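# Snap front cover onto base, leave unit on conveyor

## Task

Press the front cover onto the base until it clicks into place, make sure the assembled unit ends up resting on the conveyor belt, and then release it so neither gripper is holding it.

## Robot and tools

ROBOT. Two 6-joint arms, left_arm and right_arm, each ending in a parallel two-finger gripper. The names are labels only; left_arm is mounted on the +y side. Parts may get an occasional brief tug while held, and loose items may be nudged.

FRAME. Every reported position uses one world frame: origin on the table surface midway between the arms, +x pointing out over the table, +y toward left_arm, +z up. Positions are in metres; orientations are quaternions ordered w,x,y,z. On a gripper, the fingers extend along its own +z and close along its own y. The reported hand point sits between the finger pads, roughly 1 cm short of the tips, and may be somewhat wrong, especially with the arm stretched far.

ROW FORMAT (used by execute_actions and move). One flat list of 14 numbers, each in [-1, 1], always covering both arms: left_arm joints 1-6, left opening, then right_arm joints 1-6, right opening. Joint order on each arm is strictly: shoulder, elbow, waist, wrist pitch, wrist yaw, wrist roll. Joint numbers are scaled offsets, not poses: 1.0 equals 1.258 rad (shoulder), 1.238 (elbow), 1.202 (waist), 2.073 (wrist pitch), 2.022 (wrist yaw and wrist roll). The opening number is absolute: +1 fully open, -1 fully closed.

SIGNS AND RANGES. Wrist pitch and wrist roll have their direction flipped relative to the URDF, in commands and in all readings. Limits, written with URDF signs: waist -2.618 to 3.054, shoulder 0.000 to 3.142, elbow 0.000 to 3.142, wrist pitch -1.571 to 1.571, wrist yaw -1.571 to 1.571, wrist roll -2.094 to 2.094 (symmetric, so flipping pitch and roll keeps the same interval). True stops can be up to 0.036 rad either side. An action asking any joint to go more than 0.036 rad beyond its stated end (judged from angles at that action's start) is rejected for both arms; if the first action of a call fails that test, or any action is malformed, the whole call does nothing. A joint pushed into its real stop is clamped there, and the result prints "joint sent to its limit"; absence of that line proves nothing.

execute_actions(actions). actions is a list of up to 15 actions; each action is a list of up to 15 rows; each row runs for one control step of 1/30 s, and a short action repeats its final row until 15 steps (0.5 s) have elapsed. Offsets in every row are measured from the joint angles at the start of that action (for the first action, the last reported angles), never from the preceding row. An empty list just returns state and images.

move(target, speed, blocking). target is one row as above; its offsets count from the "Joint positions" in the most recent result that printed them. All joints of both arms progress in lockstep, so the hand traces a curve; nothing avoids obstacles or the other arm. speed (rad/s, 0.01 to 2, default 0.5) caps the joint with the longest path; the path lasts between 0.5 and 10 s and is cut off at 10 s. Finger openings are applied at the start. Faster moves strike harder, and aiming further beyond a contact presses harder. With blocking=false you get a result after 0.5 s while motion continues; call wait or stop before issuing any other motion. The result adds a "move:" line: ending (done, off_target, moving, held, fault), limits=held or limits=none, and each arm's joint furthest from its target.

wait(seconds): 0 to 10; arms keep their last command; returns early if a running move finishes. stop(): brakes a running move (needs room); fingers continue. zoom_image(camera, region): region [x0, y0, x1, y1] in pixels of that camera's latest image, top-left origin, at most 504 by 504. finished_scene(scene): pass the current scene number once the unit is assembled, on the belt and released; irreversible.

RESULTS. State line gives each gripper's position and quaternion. "Joint positions"/"Joint velocities": per arm, six joints in the order above (rad, rad/s) plus finger gap in m (0.094 fully open). "Joint targets": angles currently being driven toward. grip_measured: finger opening on the command scale (each gripper may be off by about 1 mm). Step readings list joint angles at some steps; HELD with an arm label means that arm's row was partly held back. "joint command not followed" means a clearance check altered joint targets. FAULT, MOTOR HOT and OVER-TEMPERATURE FAULT lines report stops and heat.

MOTION NOTES. Each step, a joint's target may lead its measured angle by at most 0.202 rad (waist), 0.258 (shoulder), 0.238 (elbow), 0.573 (wrist pitch), 0.522 (wrist yaw, roll); and targets putting the hand over 70 mm from where it is get scaled back. Large changes therefore span several actions; unfinished motion must be recommanded. Zero offsets can let an arm droop: in a reply's first call send offsets back to the desired angles, then zeros, adding more where a joint lags. The robot keeps its last command while you compose a reply.

GRIPPING. To hold a part, command an opening around 0.03 below grip_measured (less for a lighter hold). Pad force tops out near 50 to 62 N, lower on parts under about 2 mm thick; first contact can spike.

AVOID. Knocking or placing anything off the table (fails the task), collisions or hard pressing between arms, drops, slips, slams and excessive force. Holding loads heats motors: warning at 75 C, a 10 s stop at 90 C, and at 100 C the arm goes limp and falls. Work smoothly and efficiently.

CAMERAS. cam_head_left, cam_head_right, cam_high, cam_low (504x504) and cam_left_wrist, cam_right_wrist (616x616 fisheye), returned in that order. Supplied intrinsics, distortion and T_world_to_cam (world to camera, metres) may be slightly off; wrist camera poses follow the reported joints.

Each tool is called after "Request:" by a JSON object that holds its "fn" and its "kwargs", one argument or row to a line.

## Session

Request:
{"fn": "execute_actions", "kwargs": {
  "actions": []
}}

Scene clock: 0.00 s.
left_arm: end_effector_position=(+0.0918, -0.1759, +0.3835) grip_measured=+1.000 end_effector_quat_wxyz=(+0.539, +0.791, +0.017, -0.288) | right_arm: end_effector_position=(+0.4606, -0.4622, +0.1440) grip_measured=+1.000 end_effector_quat_wxyz=(+0.228, +0.780, +0.396, +0.427)
Joint names: [shoulder, elbow, waist, wrist pitch, wrist yaw, wrist roll]
Joint positions: left_arm=[ 1.787  1.89  -1.034  0.585  0.993 -1.472  0.094] | right_arm=[ 1.855  1.236 -0.486 -0.011 -0.373 -1.934  0.094]
Joint velocities: left_arm=[ 0.007 -0.007 -0.002  0.022 -0.022  0.081  0.   ] | right_arm=[-0.032 -0.002 -0.002 -0.007 -0.037  0.007  0.   ]
Joint targets: left_arm=[1.774 1.901 -1.034 0.588 1.003 -1.466] | right_arm=[1.853 1.239 -0.486 0.001 -0.371 -1.926]

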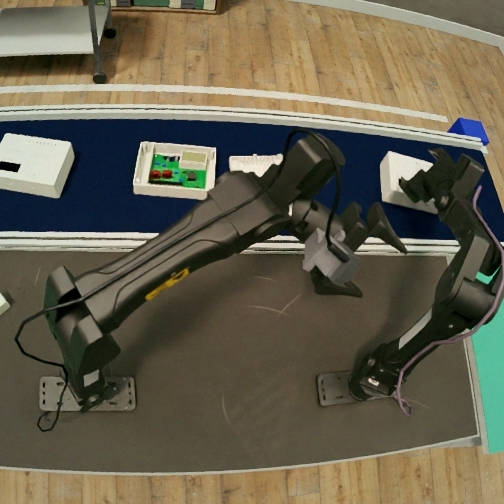

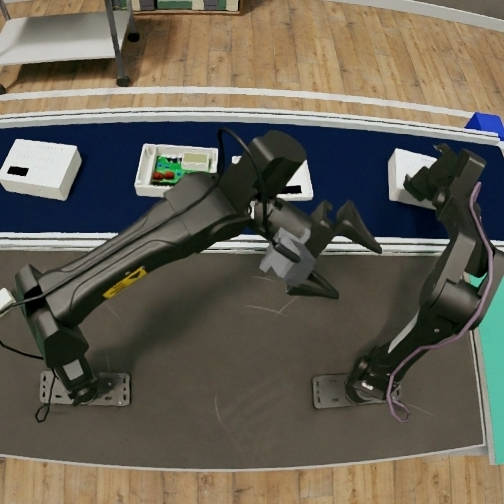

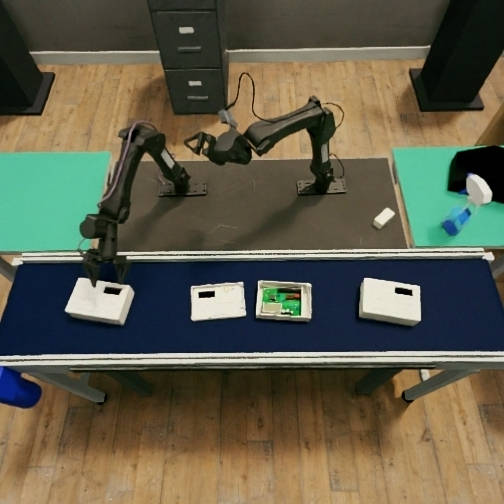

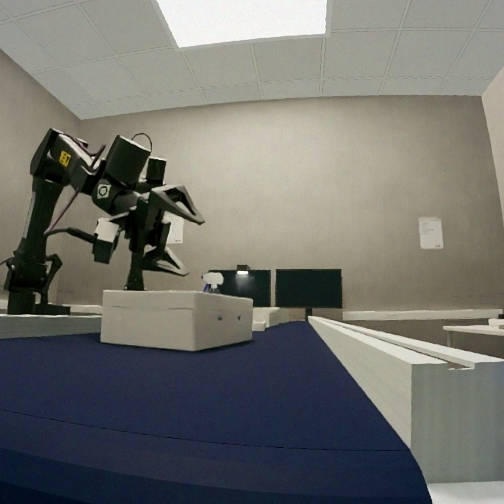

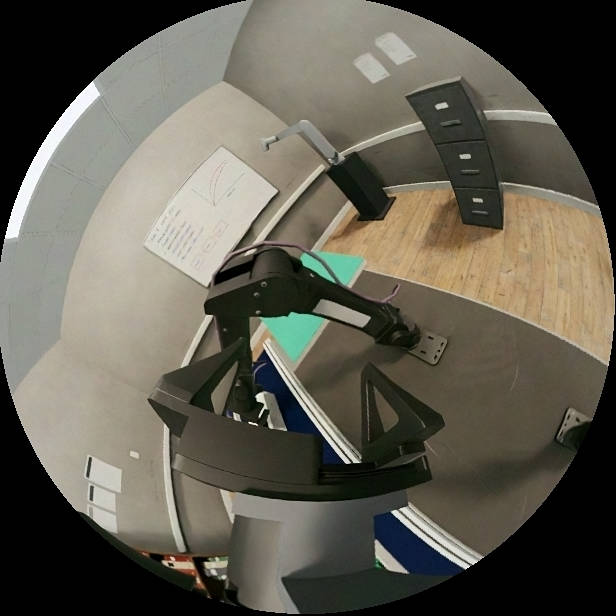

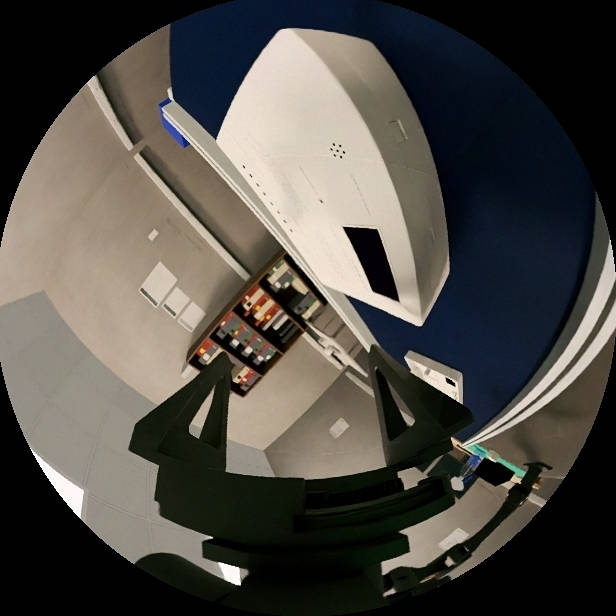

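Request:
{"fn": "zoom_image", "kwargs": {
  "camera": "cam_high",
  "region": [180, 260, 330, 340]
}}

Request:
{"fn": "zoom_image", "kwargs": {
  "camera": "cam_low",
  "region": [80, 270, 300, 360]
}}

Region (180, 260, 330, 340) of cam_high's 504x504 image, scaled by 3.360, with more detail than that image has; it fills the top 269 rows of this view, and the rest is white.

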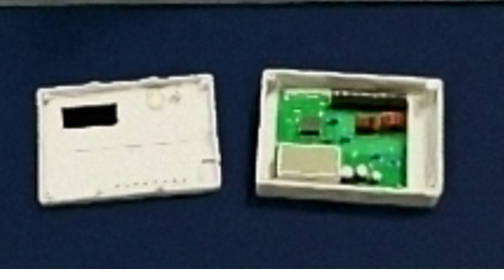

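Region (80, 270, 300, 360) of cam_low's 504x504 image, scaled by 2.291, with more detail than that image has; it fills the top 206 rows of this view, and the rest is white.

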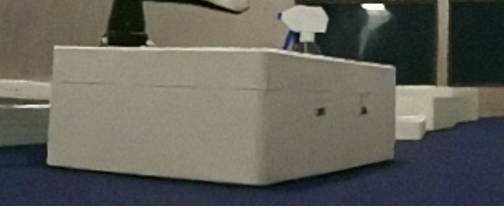

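Request:
{"fn": "move", "kwargs": {
  "target": [-0.149,-0.477,0.86,-0.427,-0.491,-0.048,1,0.115,0.45,0.546,0.663,0.184,0.956,1],
  "speed": 1
}}

Scene clock: 26.10 s.
left_arm: end_effector_position=(+0.4980, +0.3135, +0.3502) grip_measured=+1.000 end_effector_quat_wxyz=(+0.481, +0.503, +0.518, +0.496) | right_arm: end_effector_position=(+0.3365, -0.2127, +0.1203) grip_measured=+1.000 end_effector_quat_wxyz=(+0.003, -0.089, +0.996, +0.006)
Joint names: [shoulder, elbow, waist, wrist pitch, wrist yaw, wrist roll]
Joint positions: left_arm=[ 1.627  1.303  0.    -0.28   0.01  -1.572  0.094] | right_arm=[ 1.983  1.775  0.168  1.355 -0.011 -0.01   0.094]
Joint velocities: left_arm=[-0.002 -0.012  0.002 -0.022  0.066  0.081  0.   ] | right_arm=[-0.012 -0.022  0.007 -0.007 -0.007  0.139  0.   ]
Joint targets: left_arm=[1.600 1.300 -0.001 -0.301 -0.000 -1.569] | right_arm=[2.000 1.794 0.170 1.363 -0.001 -0.001]
move: off_target (left_arm); limits=none; left_arm: farthest joint: the shoulder, 0.028 radians from its target (0.188 radians at the start); right_arm: farthest joint: the elbow, 0.018 radians from its target (0.557 radians at the start)
camera_calibration (this result's frames):
cam_left_wrist: T_world_to_cam=[[-0.00190141, -0.234116, -0.972207, 0.416376], [-0.51734, 0.832226, -0.199396, 0.111851], [0.855778, 0.502583, -0.1227, -0.404641], [0, 0, 0, 1]] pos_world=[0.40494, 0.207761, 0.377457]
cam_right_wrist: T_world_to_cam=[[0.145398, -0.988769, 0.0345662, -0.26803], [-0.805624, -0.0980415, 0.584258, 0.22127], [-0.574308, -0.112797, -0.810831, 0.377174], [0, 0, 0, 1]] pos_world=[0.433845, -0.200782, 0.185811]

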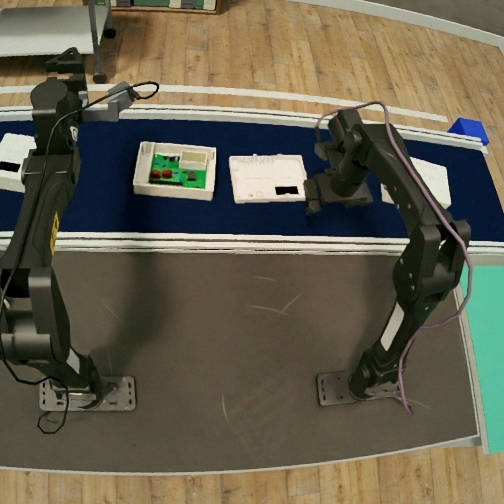

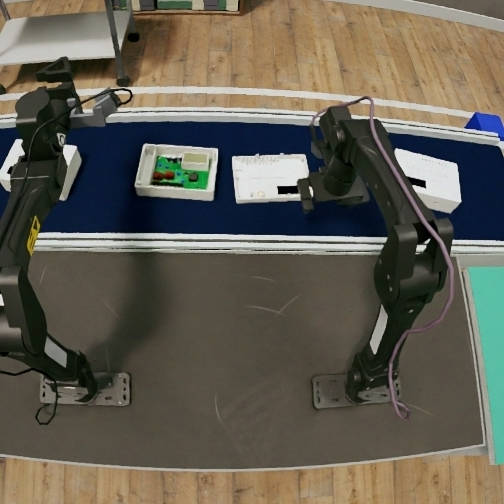

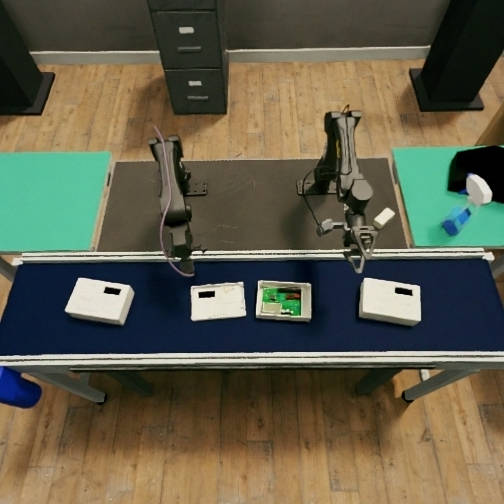

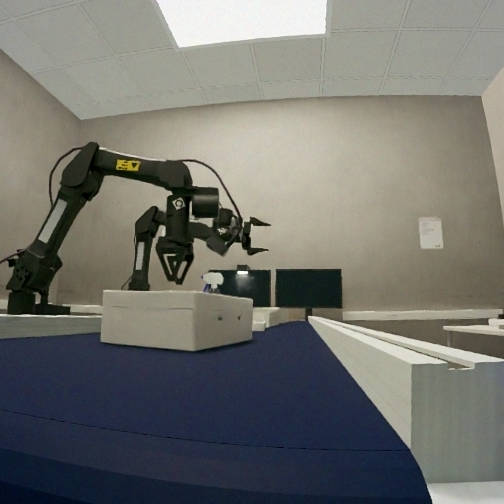

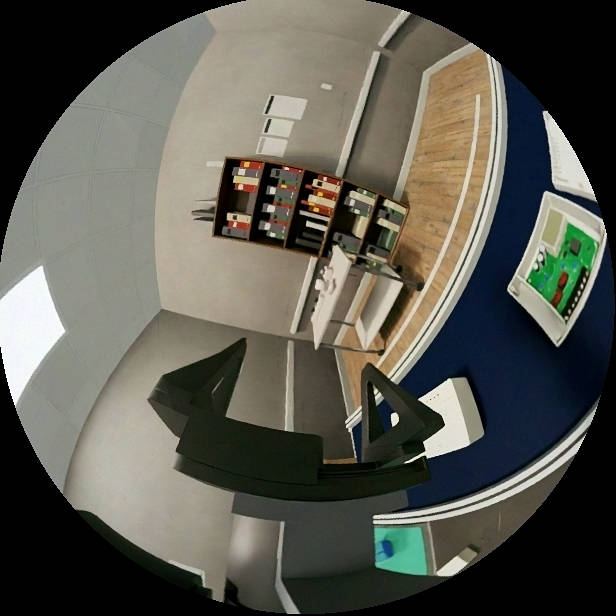

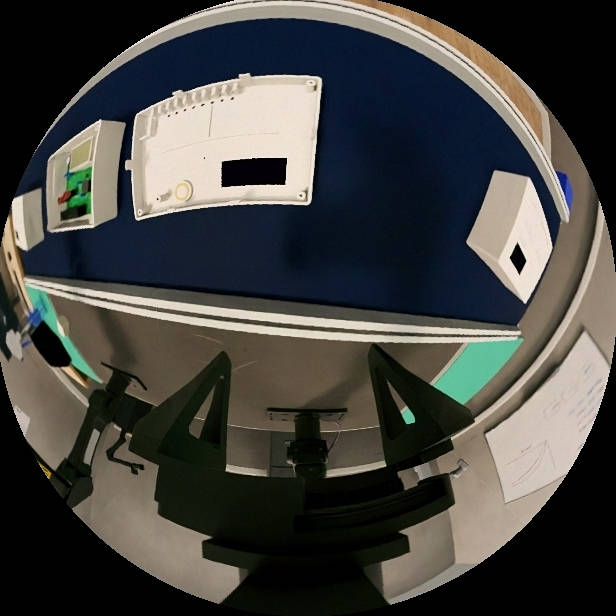

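Request:
{"fn": "move", "kwargs": {
  "target": [0,0,0,0,0.5,0,1,0.127,-0.075,-0.015,-0.352,0.005,0.04,-0.3],
  "speed": 1
}}

Scene clock: 43.73 s.
left_arm: end_effector_position=(+0.4210, +0.1614, +0.3539) grip_measured=+1.000 end_effector_quat_wxyz=(+0.671, +0.680, +0.223, +0.196) | right_arm: end_effector_position=(+0.4815, -0.1900, +0.0734) grip_measured=-0.297 end_effector_quat_wxyz=(+0.245, -0.118, +0.962, +0.019)
Joint names: [shoulder, elbow, waist, wrist pitch, wrist yaw, wrist roll]
Joint positions: left_arm=[ 1.627  1.303  0.    -0.28   1.008 -1.575  0.094] | right_arm=[ 2.133  1.692  0.159  0.633 -0.01   0.062  0.033]
Joint velocities: left_arm=[-0.002 -0.002  0.027  0.007  0.022  0.007  0.   ] | right_arm=[ 0.007  0.007  0.007  0.007 -0.022 -0.037 -0.   ]
Joint targets: left_arm=[1.627 1.303 0.000 -0.280 1.021 -1.572] | right_arm=[2.142 1.682 0.150 0.626 -0.001 0.070]
move: done; limits=none; left_arm: farthest joint: the wrist yaw, 0.013 radians from its target (1.011 radians at the start); right_arm: farthest joint: the shoulder, 0.010 radians from its target (0.160 radians at the start)
camera_calibration (this result's frames):
cam_left_wrist: T_world_to_cam=[[-0.212908, -0.160107, -0.963865, 0.45811], [0.41455, 0.87849, -0.237495, -0.187011], [0.88477, -0.450135, -0.120666, -0.121012], [0, 0, 0, 1]] pos_world=[0.282129, 0.183162, 0.38254]
cam_right_wrist: T_world_to_cam=[[0.187564, -0.981185, 0.0457696, -0.284819], [-0.974574, -0.180081, 0.133328, 0.466613], [-0.122578, -0.0696135, -0.990014, 0.228797], [0, 0, 0, 1]] pos_world=[0.536216, -0.179504, 0.177335]

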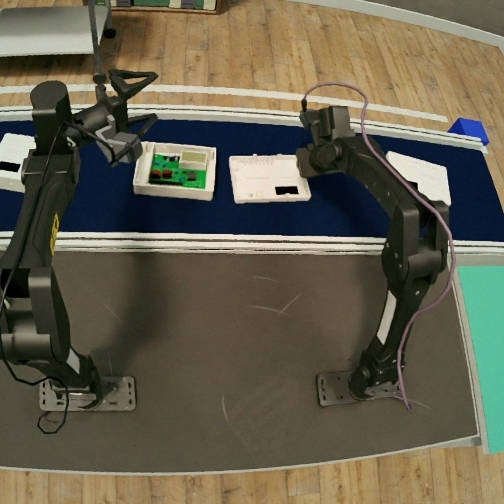

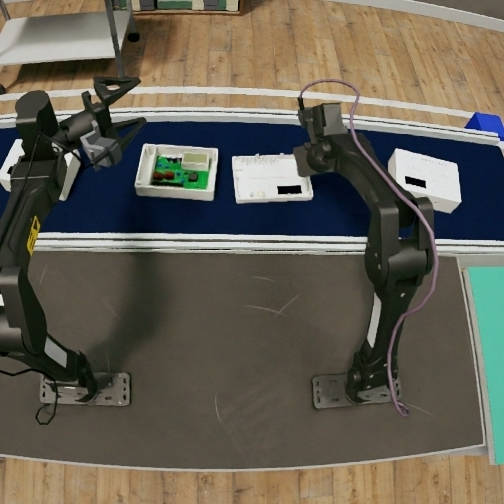

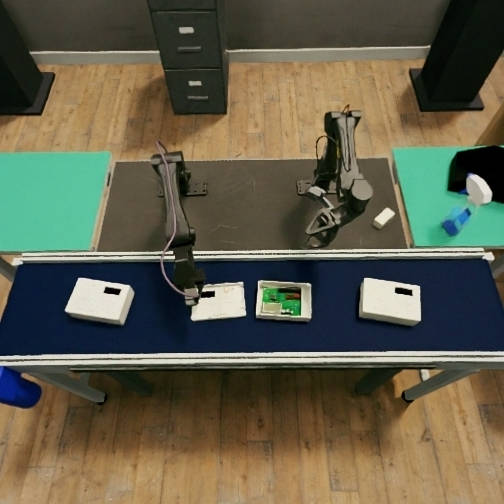

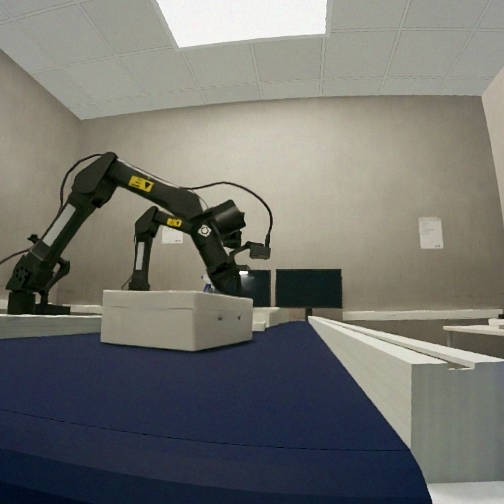

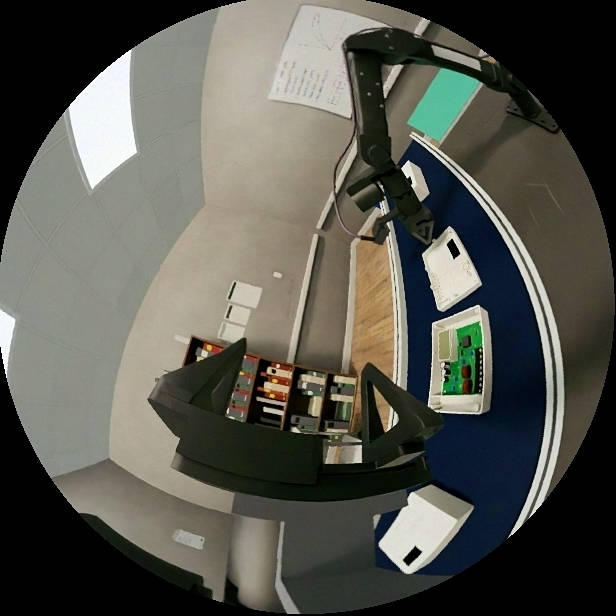

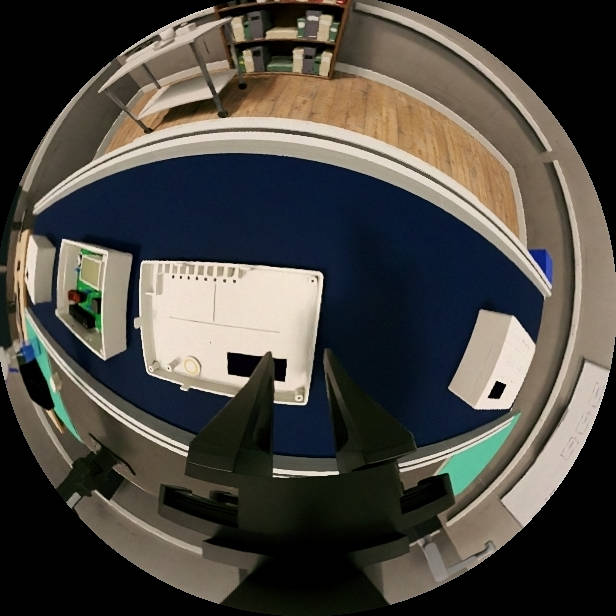

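Request:
{"fn": "move", "kwargs": {
  "target": [0,0,0,0,0,0,1,0.07,0,-0.028,0,0,-0.085,-0.3]
}}

Scene clock: 47.67 s.
left_arm: end_effector_position=(+0.4209, +0.1613, +0.3539) grip_measured=+1.000 end_effector_quat_wxyz=(+0.670, +0.680, +0.222, +0.197) | right_arm: end_effector_position=(+0.4788, -0.2057, +0.0305) grip_measured=-0.297 end_effector_quat_wxyz=(+0.203, -0.025, +0.978, +0.031)
Joint names: [shoulder, elbow, waist, wrist pitch, wrist yaw, wrist roll]
Joint positions: left_arm=[ 1.627  1.303  0.    -0.28   1.009 -1.579  0.094] | right_arm=[ 2.218  1.692  0.13   0.631 -0.01  -0.101  0.033]
Joint velocities: left_arm=[0.007 0.002 0.017 0.037 0.007 0.007 0.   ] | right_arm=[-0.017 -0.007  0.007  0.037  0.022 -0.051 -0.001]
Joint targets: left_arm=[1.627 1.303 0.000 -0.280 1.008 -1.575] | right_arm=[2.221 1.692 0.125 0.633 -0.010 -0.110]
move: done; limits=none; left_arm: farthest joint: the wrist roll, 0.004 radians from its target (0.000 radians at the start); right_arm: farthest joint: the wrist roll, 0.009 radians from its target (0.172 radians at the start)
camera_calibration (this result's frames):
cam_left_wrist: T_world_to_cam=[[-0.210615, -0.158296, -0.964668, 0.457106], [0.415877, 0.878544, -0.234962, -0.188359], [0.884697, -0.450669, -0.119203, -0.121348], [0, 0, 0, 1]] pos_world=[0.281964, 0.183152, 0.382233]
cam_right_wrist: T_world_to_cam=[[0.0149271, -0.999682, -0.0203209, -0.216823], [-0.974946, -0.0190628, 0.221625, 0.497427], [-0.221942, 0.0165035, -0.97492, 0.249736], [0, 0, 0, 1]] pos_world=[0.543627, -0.211394, 0.128824]

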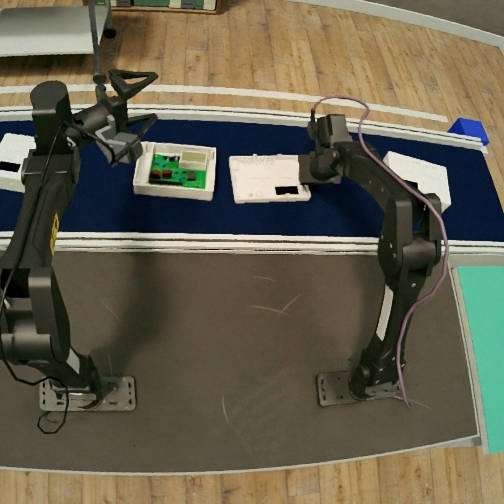

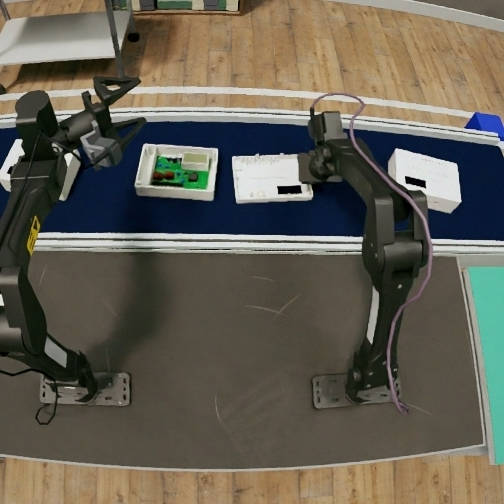

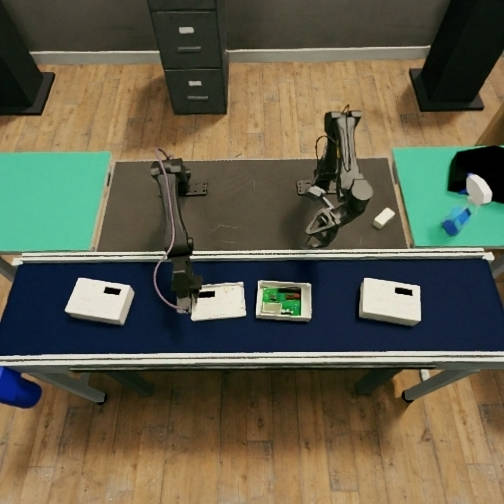

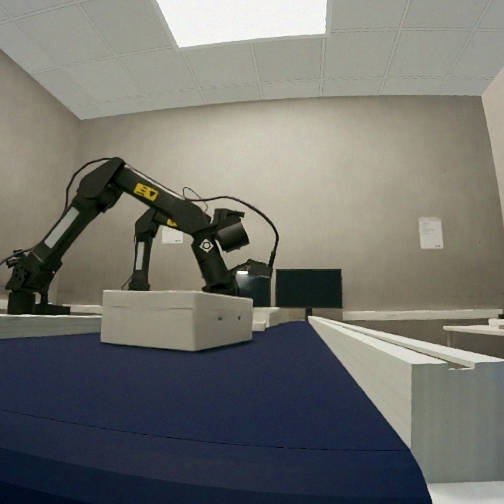

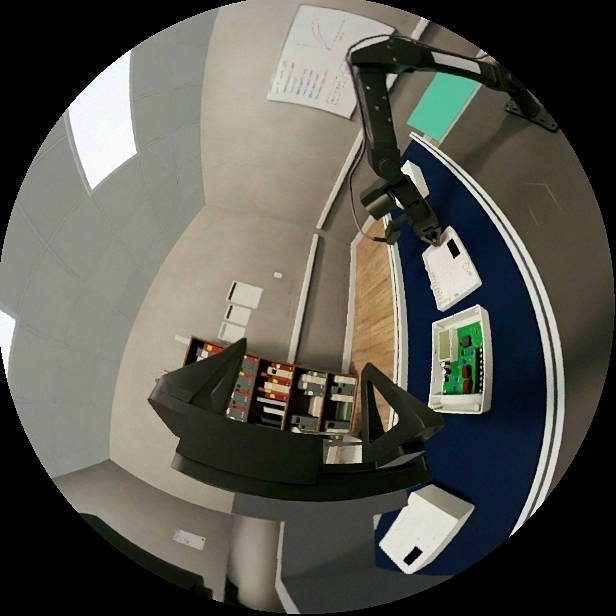

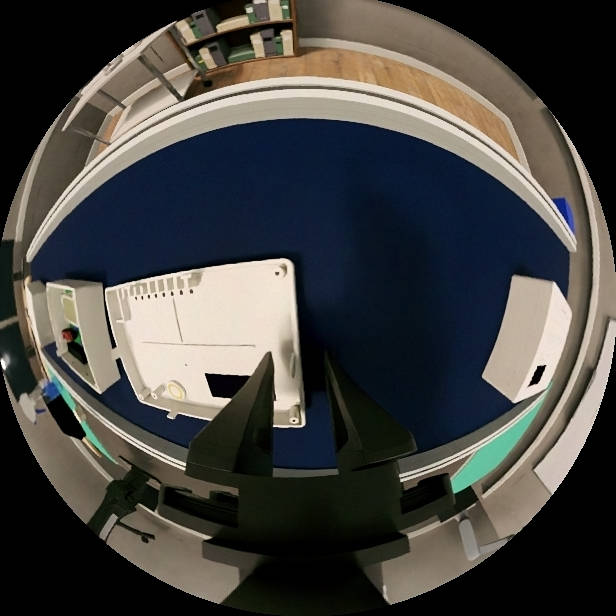

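Request:
{"fn": "move", "kwargs": {
  "target": [0,0,0,0,0,0,1,0.046,0,0,-0.055,0,0.028,-0.3],
  "speed": 0.2
}}

Request:
{"fn": "zoom_image", "kwargs": {
  "camera": "cam_right_wrist",
  "region": [200, 250, 400, 450]
}}

Scene clock: 53.07 s.
left_arm: end_effector_position=(+0.4209, +0.1613, +0.3539) grip_measured=+1.000 end_effector_quat_wxyz=(+0.670, +0.680, +0.221, +0.198) | right_arm: end_effector_position=(+0.4987, -0.2025, +0.0215) grip_measured=-0.297 end_effector_quat_wxyz=(+0.236, -0.048, +0.970, +0.030)
Joint names: [shoulder, elbow, waist, wrist pitch, wrist yaw, wrist roll]
Joint positions: left_arm=[ 1.627  1.303  0.    -0.28   1.009 -1.582  0.094] | right_arm=[ 2.258  1.692  0.13   0.524 -0.011 -0.054  0.033]
Joint velocities: left_arm=[ 0.012 -0.007 -0.002 -0.007  0.022  0.007  0.   ] | right_arm=[ 0.017 -0.027  0.022  0.081  0.022  0.022  0.   ]
Joint targets: left_arm=[1.627 1.303 0.000 -0.280 1.009 -1.578] | right_arm=[2.276 1.692 0.130 0.517 -0.010 -0.044]
move: done; limits=none; left_arm: farthest joint: the wrist roll, 0.003 radians from its target (0.000 radians at the start); right_arm: farthest joint: the shoulder, 0.018 radians from its target (0.058 radians at the start)
camera_calibration (this result's frames):
cam_left_wrist: T_world_to_cam=[[-0.208199, -0.156615, -0.965466, 0.4561], [0.416527, 0.878918, -0.232398, -0.189601], [0.884962, -0.450528, -0.117755, -0.121995], [0, 0, 0, 1]] pos_world=[0.281894, 0.183114, 0.381921]
cam_right_wrist: T_world_to_cam=[[0.0585599, -0.998248, -0.00850311, -0.235859], [-0.986317, -0.0591707, 0.153873, 0.517974], [-0.154107, -0.000624038, -0.988054, 0.208308], [0, 0, 0, 1]] pos_world=[0.5568, -0.204667, 0.124111]

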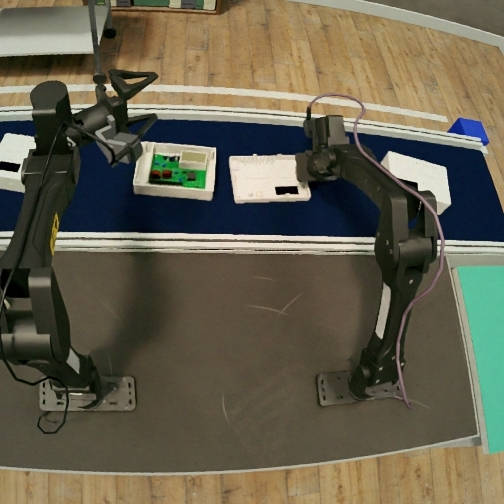

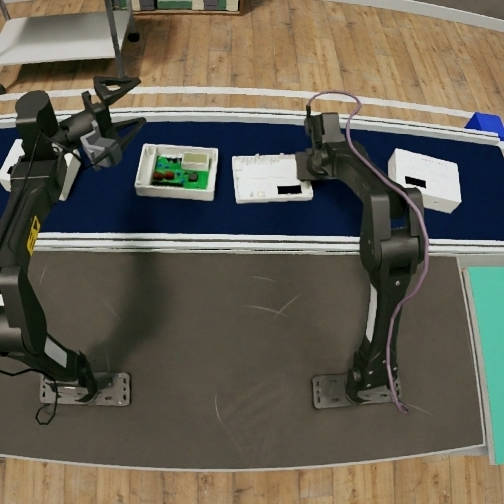

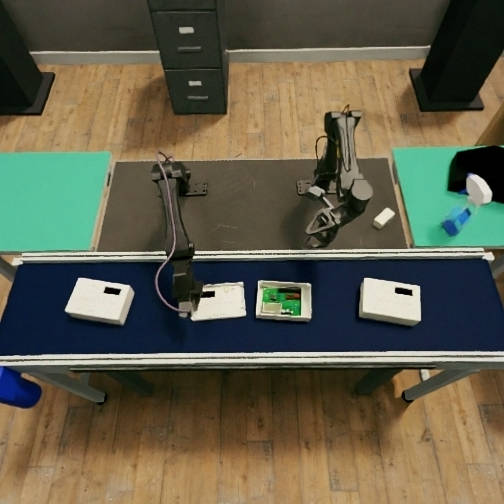

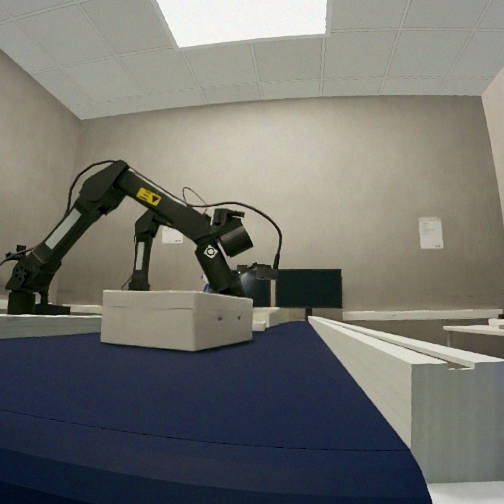

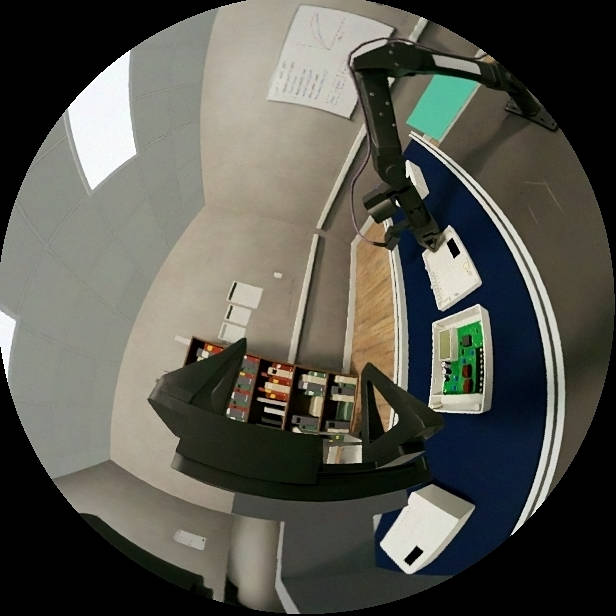

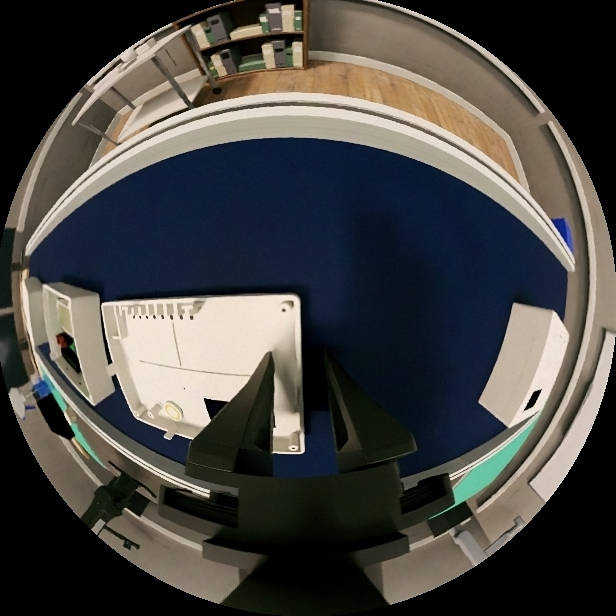

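Region (200, 250, 400, 450) of cam_right_wrist's 616x616 image, scaled by 2.520, with more detail than that image has.

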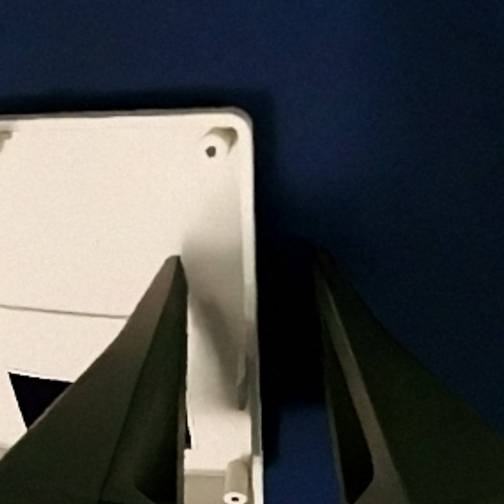

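Request:
{"fn": "move", "kwargs": {
  "target": [0,0,0,0,0,0,1,0.03,0,0,0,0,0,-0.3],
  "speed": 0.1
}}

Request:
{"fn": "move", "kwargs": {
  "target": [0,0,0,0,0,0,1,0,0,0,0,0,0,-1]
}}

Scene clock: 57.80 s.
left_arm: end_effector_position=(+0.4209, +0.1613, +0.3539) grip_measured=+1.000 end_effector_quat_wxyz=(+0.670, +0.681, +0.220, +0.199) | right_arm: end_effector_position=(+0.5003, -0.2023, +0.0203) grip_measured=-0.297 end_effector_quat_wxyz=(+0.238, -0.048, +0.970, +0.030)
Joint names: [shoulder, elbow, waist, wrist pitch, wrist yaw, wrist roll]
Joint positions: left_arm=[ 1.627  1.303  0.    -0.28   1.009 -1.585  0.094] | right_arm=[ 2.262  1.692  0.13   0.516 -0.011 -0.054  0.033]
Joint velocities: left_arm=[-0.002  0.007 -0.007  0.007 -0.007 -0.007  0.   ] | right_arm=[-0.017  0.007 -0.012 -0.022  0.007  0.037 -0.   ]
Joint targets: left_arm=[1.627 1.303 0.000 -0.280 1.009 -1.582] | right_arm=[2.296 1.692 0.130 0.524 -0.011 -0.054]
move: off_target (right_arm); limits=none; left_arm: farthest joint: the wrist roll, 0.003 radians from its target (0.000 radians at the start); right_arm: farthest joint: the shoulder, 0.034 radians from its target (0.038 radians at the start)
camera_calibration (this result's frames):
cam_left_wrist: T_world_to_cam=[[-0.20578, -0.154933, -0.966256, 0.45509], [0.417171, 0.879287, -0.229831, -0.19084], [0.885225, -0.450389, -0.116307, -0.12264], [0, 0, 0, 1]] pos_world=[0.281825, 0.183075, 0.381609]
cam_right_wrist: T_world_to_cam=[[0.0589365, -0.998223, -0.00874735, -0.235908], [-0.986988, -0.0595819, 0.149347, 0.519997], [-0.149603, -0.000168467, -0.988746, 0.205227], [0, 0, 0, 1]] pos_world=[0.557837, -0.204472, 0.123194]

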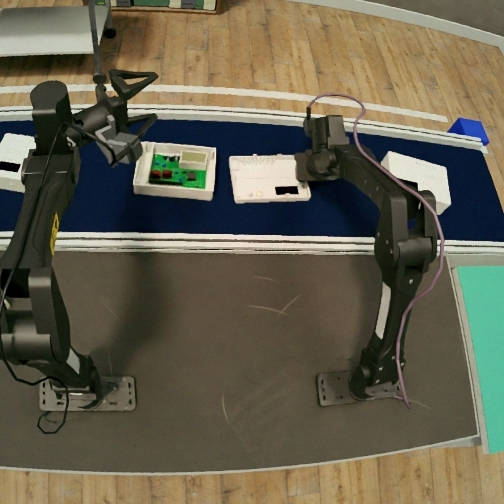

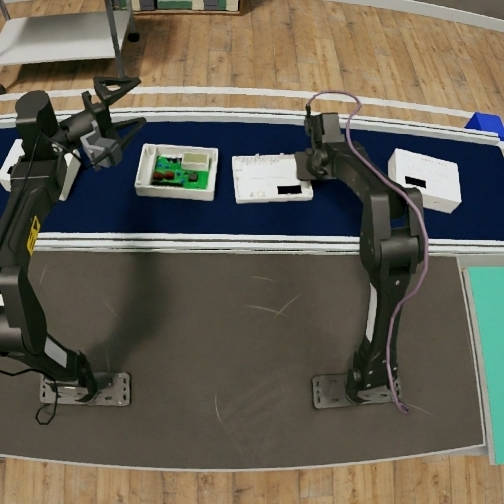

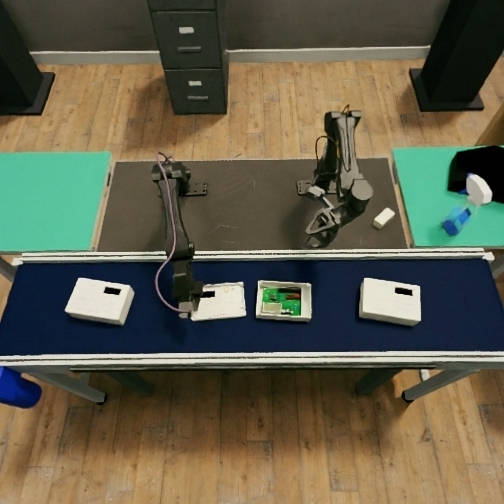

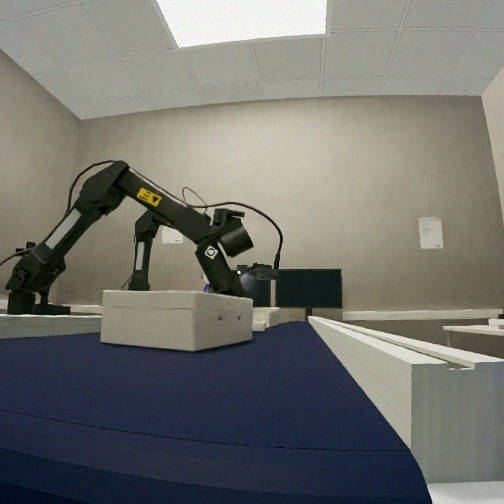

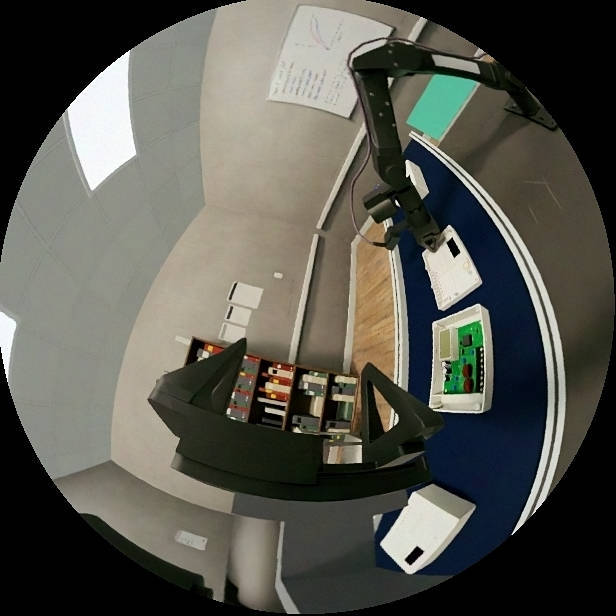

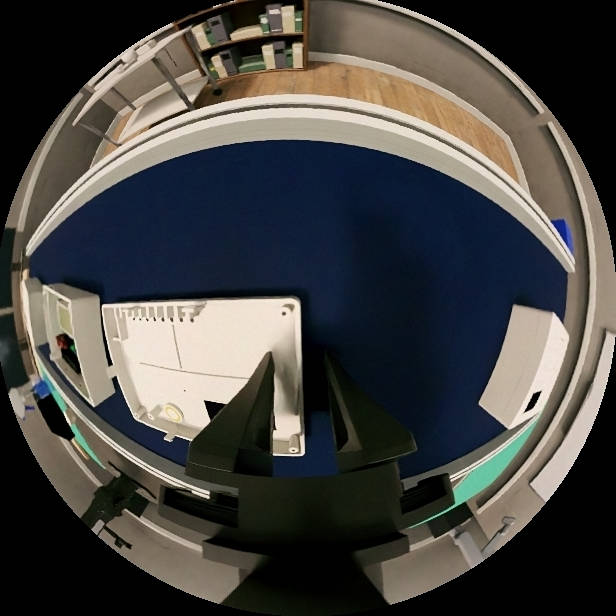

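Scene clock: 58.30 s.
left_arm: end_effector_position=(+0.4209, +0.1613, +0.3539) grip_measured=+1.000 end_effector_quat_wxyz=(+0.669, +0.681, +0.219, +0.200) | right_arm: end_effector_position=(+0.5023, -0.2026, +0.0214) grip_measured=-0.949 end_effector_quat_wxyz=(+0.243, -0.049, +0.968, +0.028)
Joint names: [shoulder, elbow, waist, wrist pitch, wrist yaw, wrist roll]
Joint positions: left_arm=[ 1.627  1.303  0.    -0.28   1.009 -1.588  0.094] | right_arm=[ 2.262  1.692  0.13   0.507 -0.008 -0.051  0.002]
Joint velocities: left_arm=[-0.017  0.002 -0.002  0.022 -0.022  0.007  0.   ] | right_arm=[-0.027 -0.002  0.012  0.066 -0.037  0.022  0.001]
Joint targets: left_arm=[1.627 1.303 0.000 -0.280 1.009 -1.585] | right_arm=[2.262 1.692 0.130 0.516 -0.011 -0.054]
move: done; limits=none; left_arm: farthest joint: the wrist roll, 0.003 radians from its target (0.000 radians at the start); right_arm: farthest joint: the wrist pitch, 0.009 radians from its target (0.000 radians at the start)
camera_calibration (this result's frames):
cam_left_wrist: T_world_to_cam=[[-0.20336, -0.153249, -0.967036, 0.454076], [0.417809, 0.879652, -0.227263, -0.192076], [0.885483, -0.450253, -0.114857, -0.123284], [0, 0, 0, 1]] pos_world=[0.281758, 0.183038, 0.381296]
cam_right_wrist: T_world_to_cam=[[0.0594115, -0.998218, -0.00549663, -0.236631], [-0.988365, -0.0595956, 0.139937, 0.522765], [-0.140016, -0.00288121, -0.990145, 0.201254], [0, 0, 0, 1]] pos_world=[0.55892, -0.204475, 0.124816]

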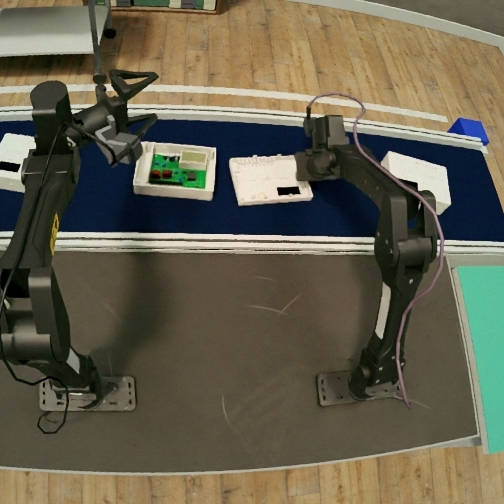

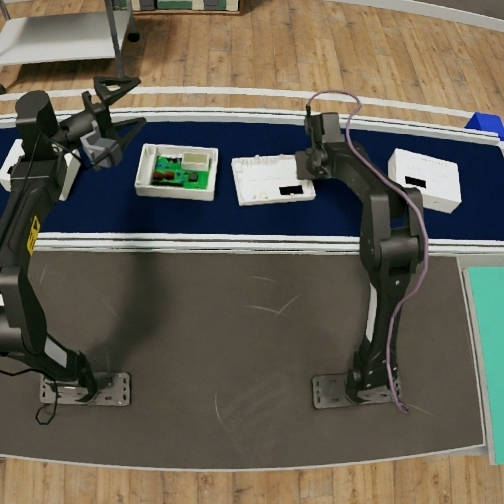

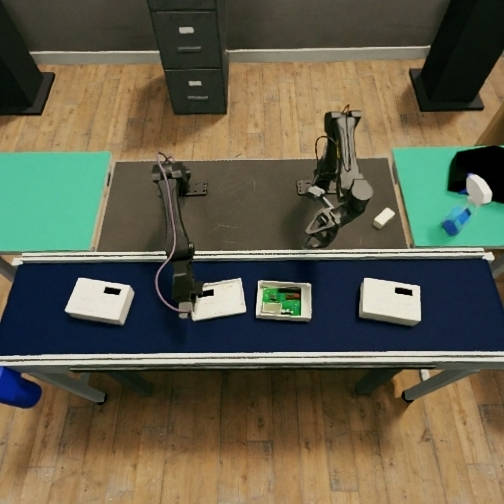

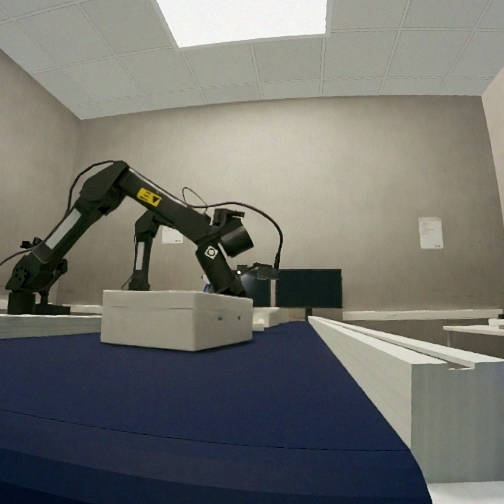

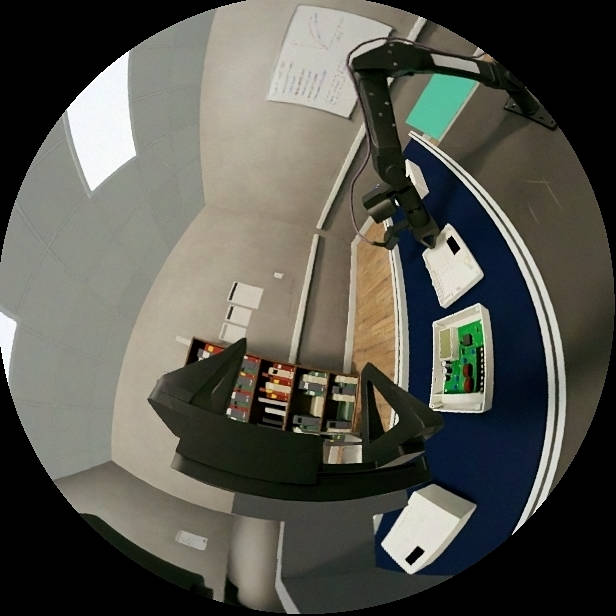

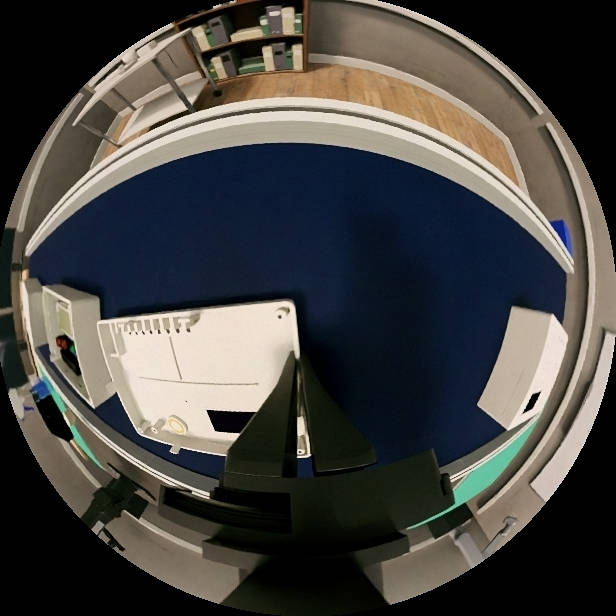

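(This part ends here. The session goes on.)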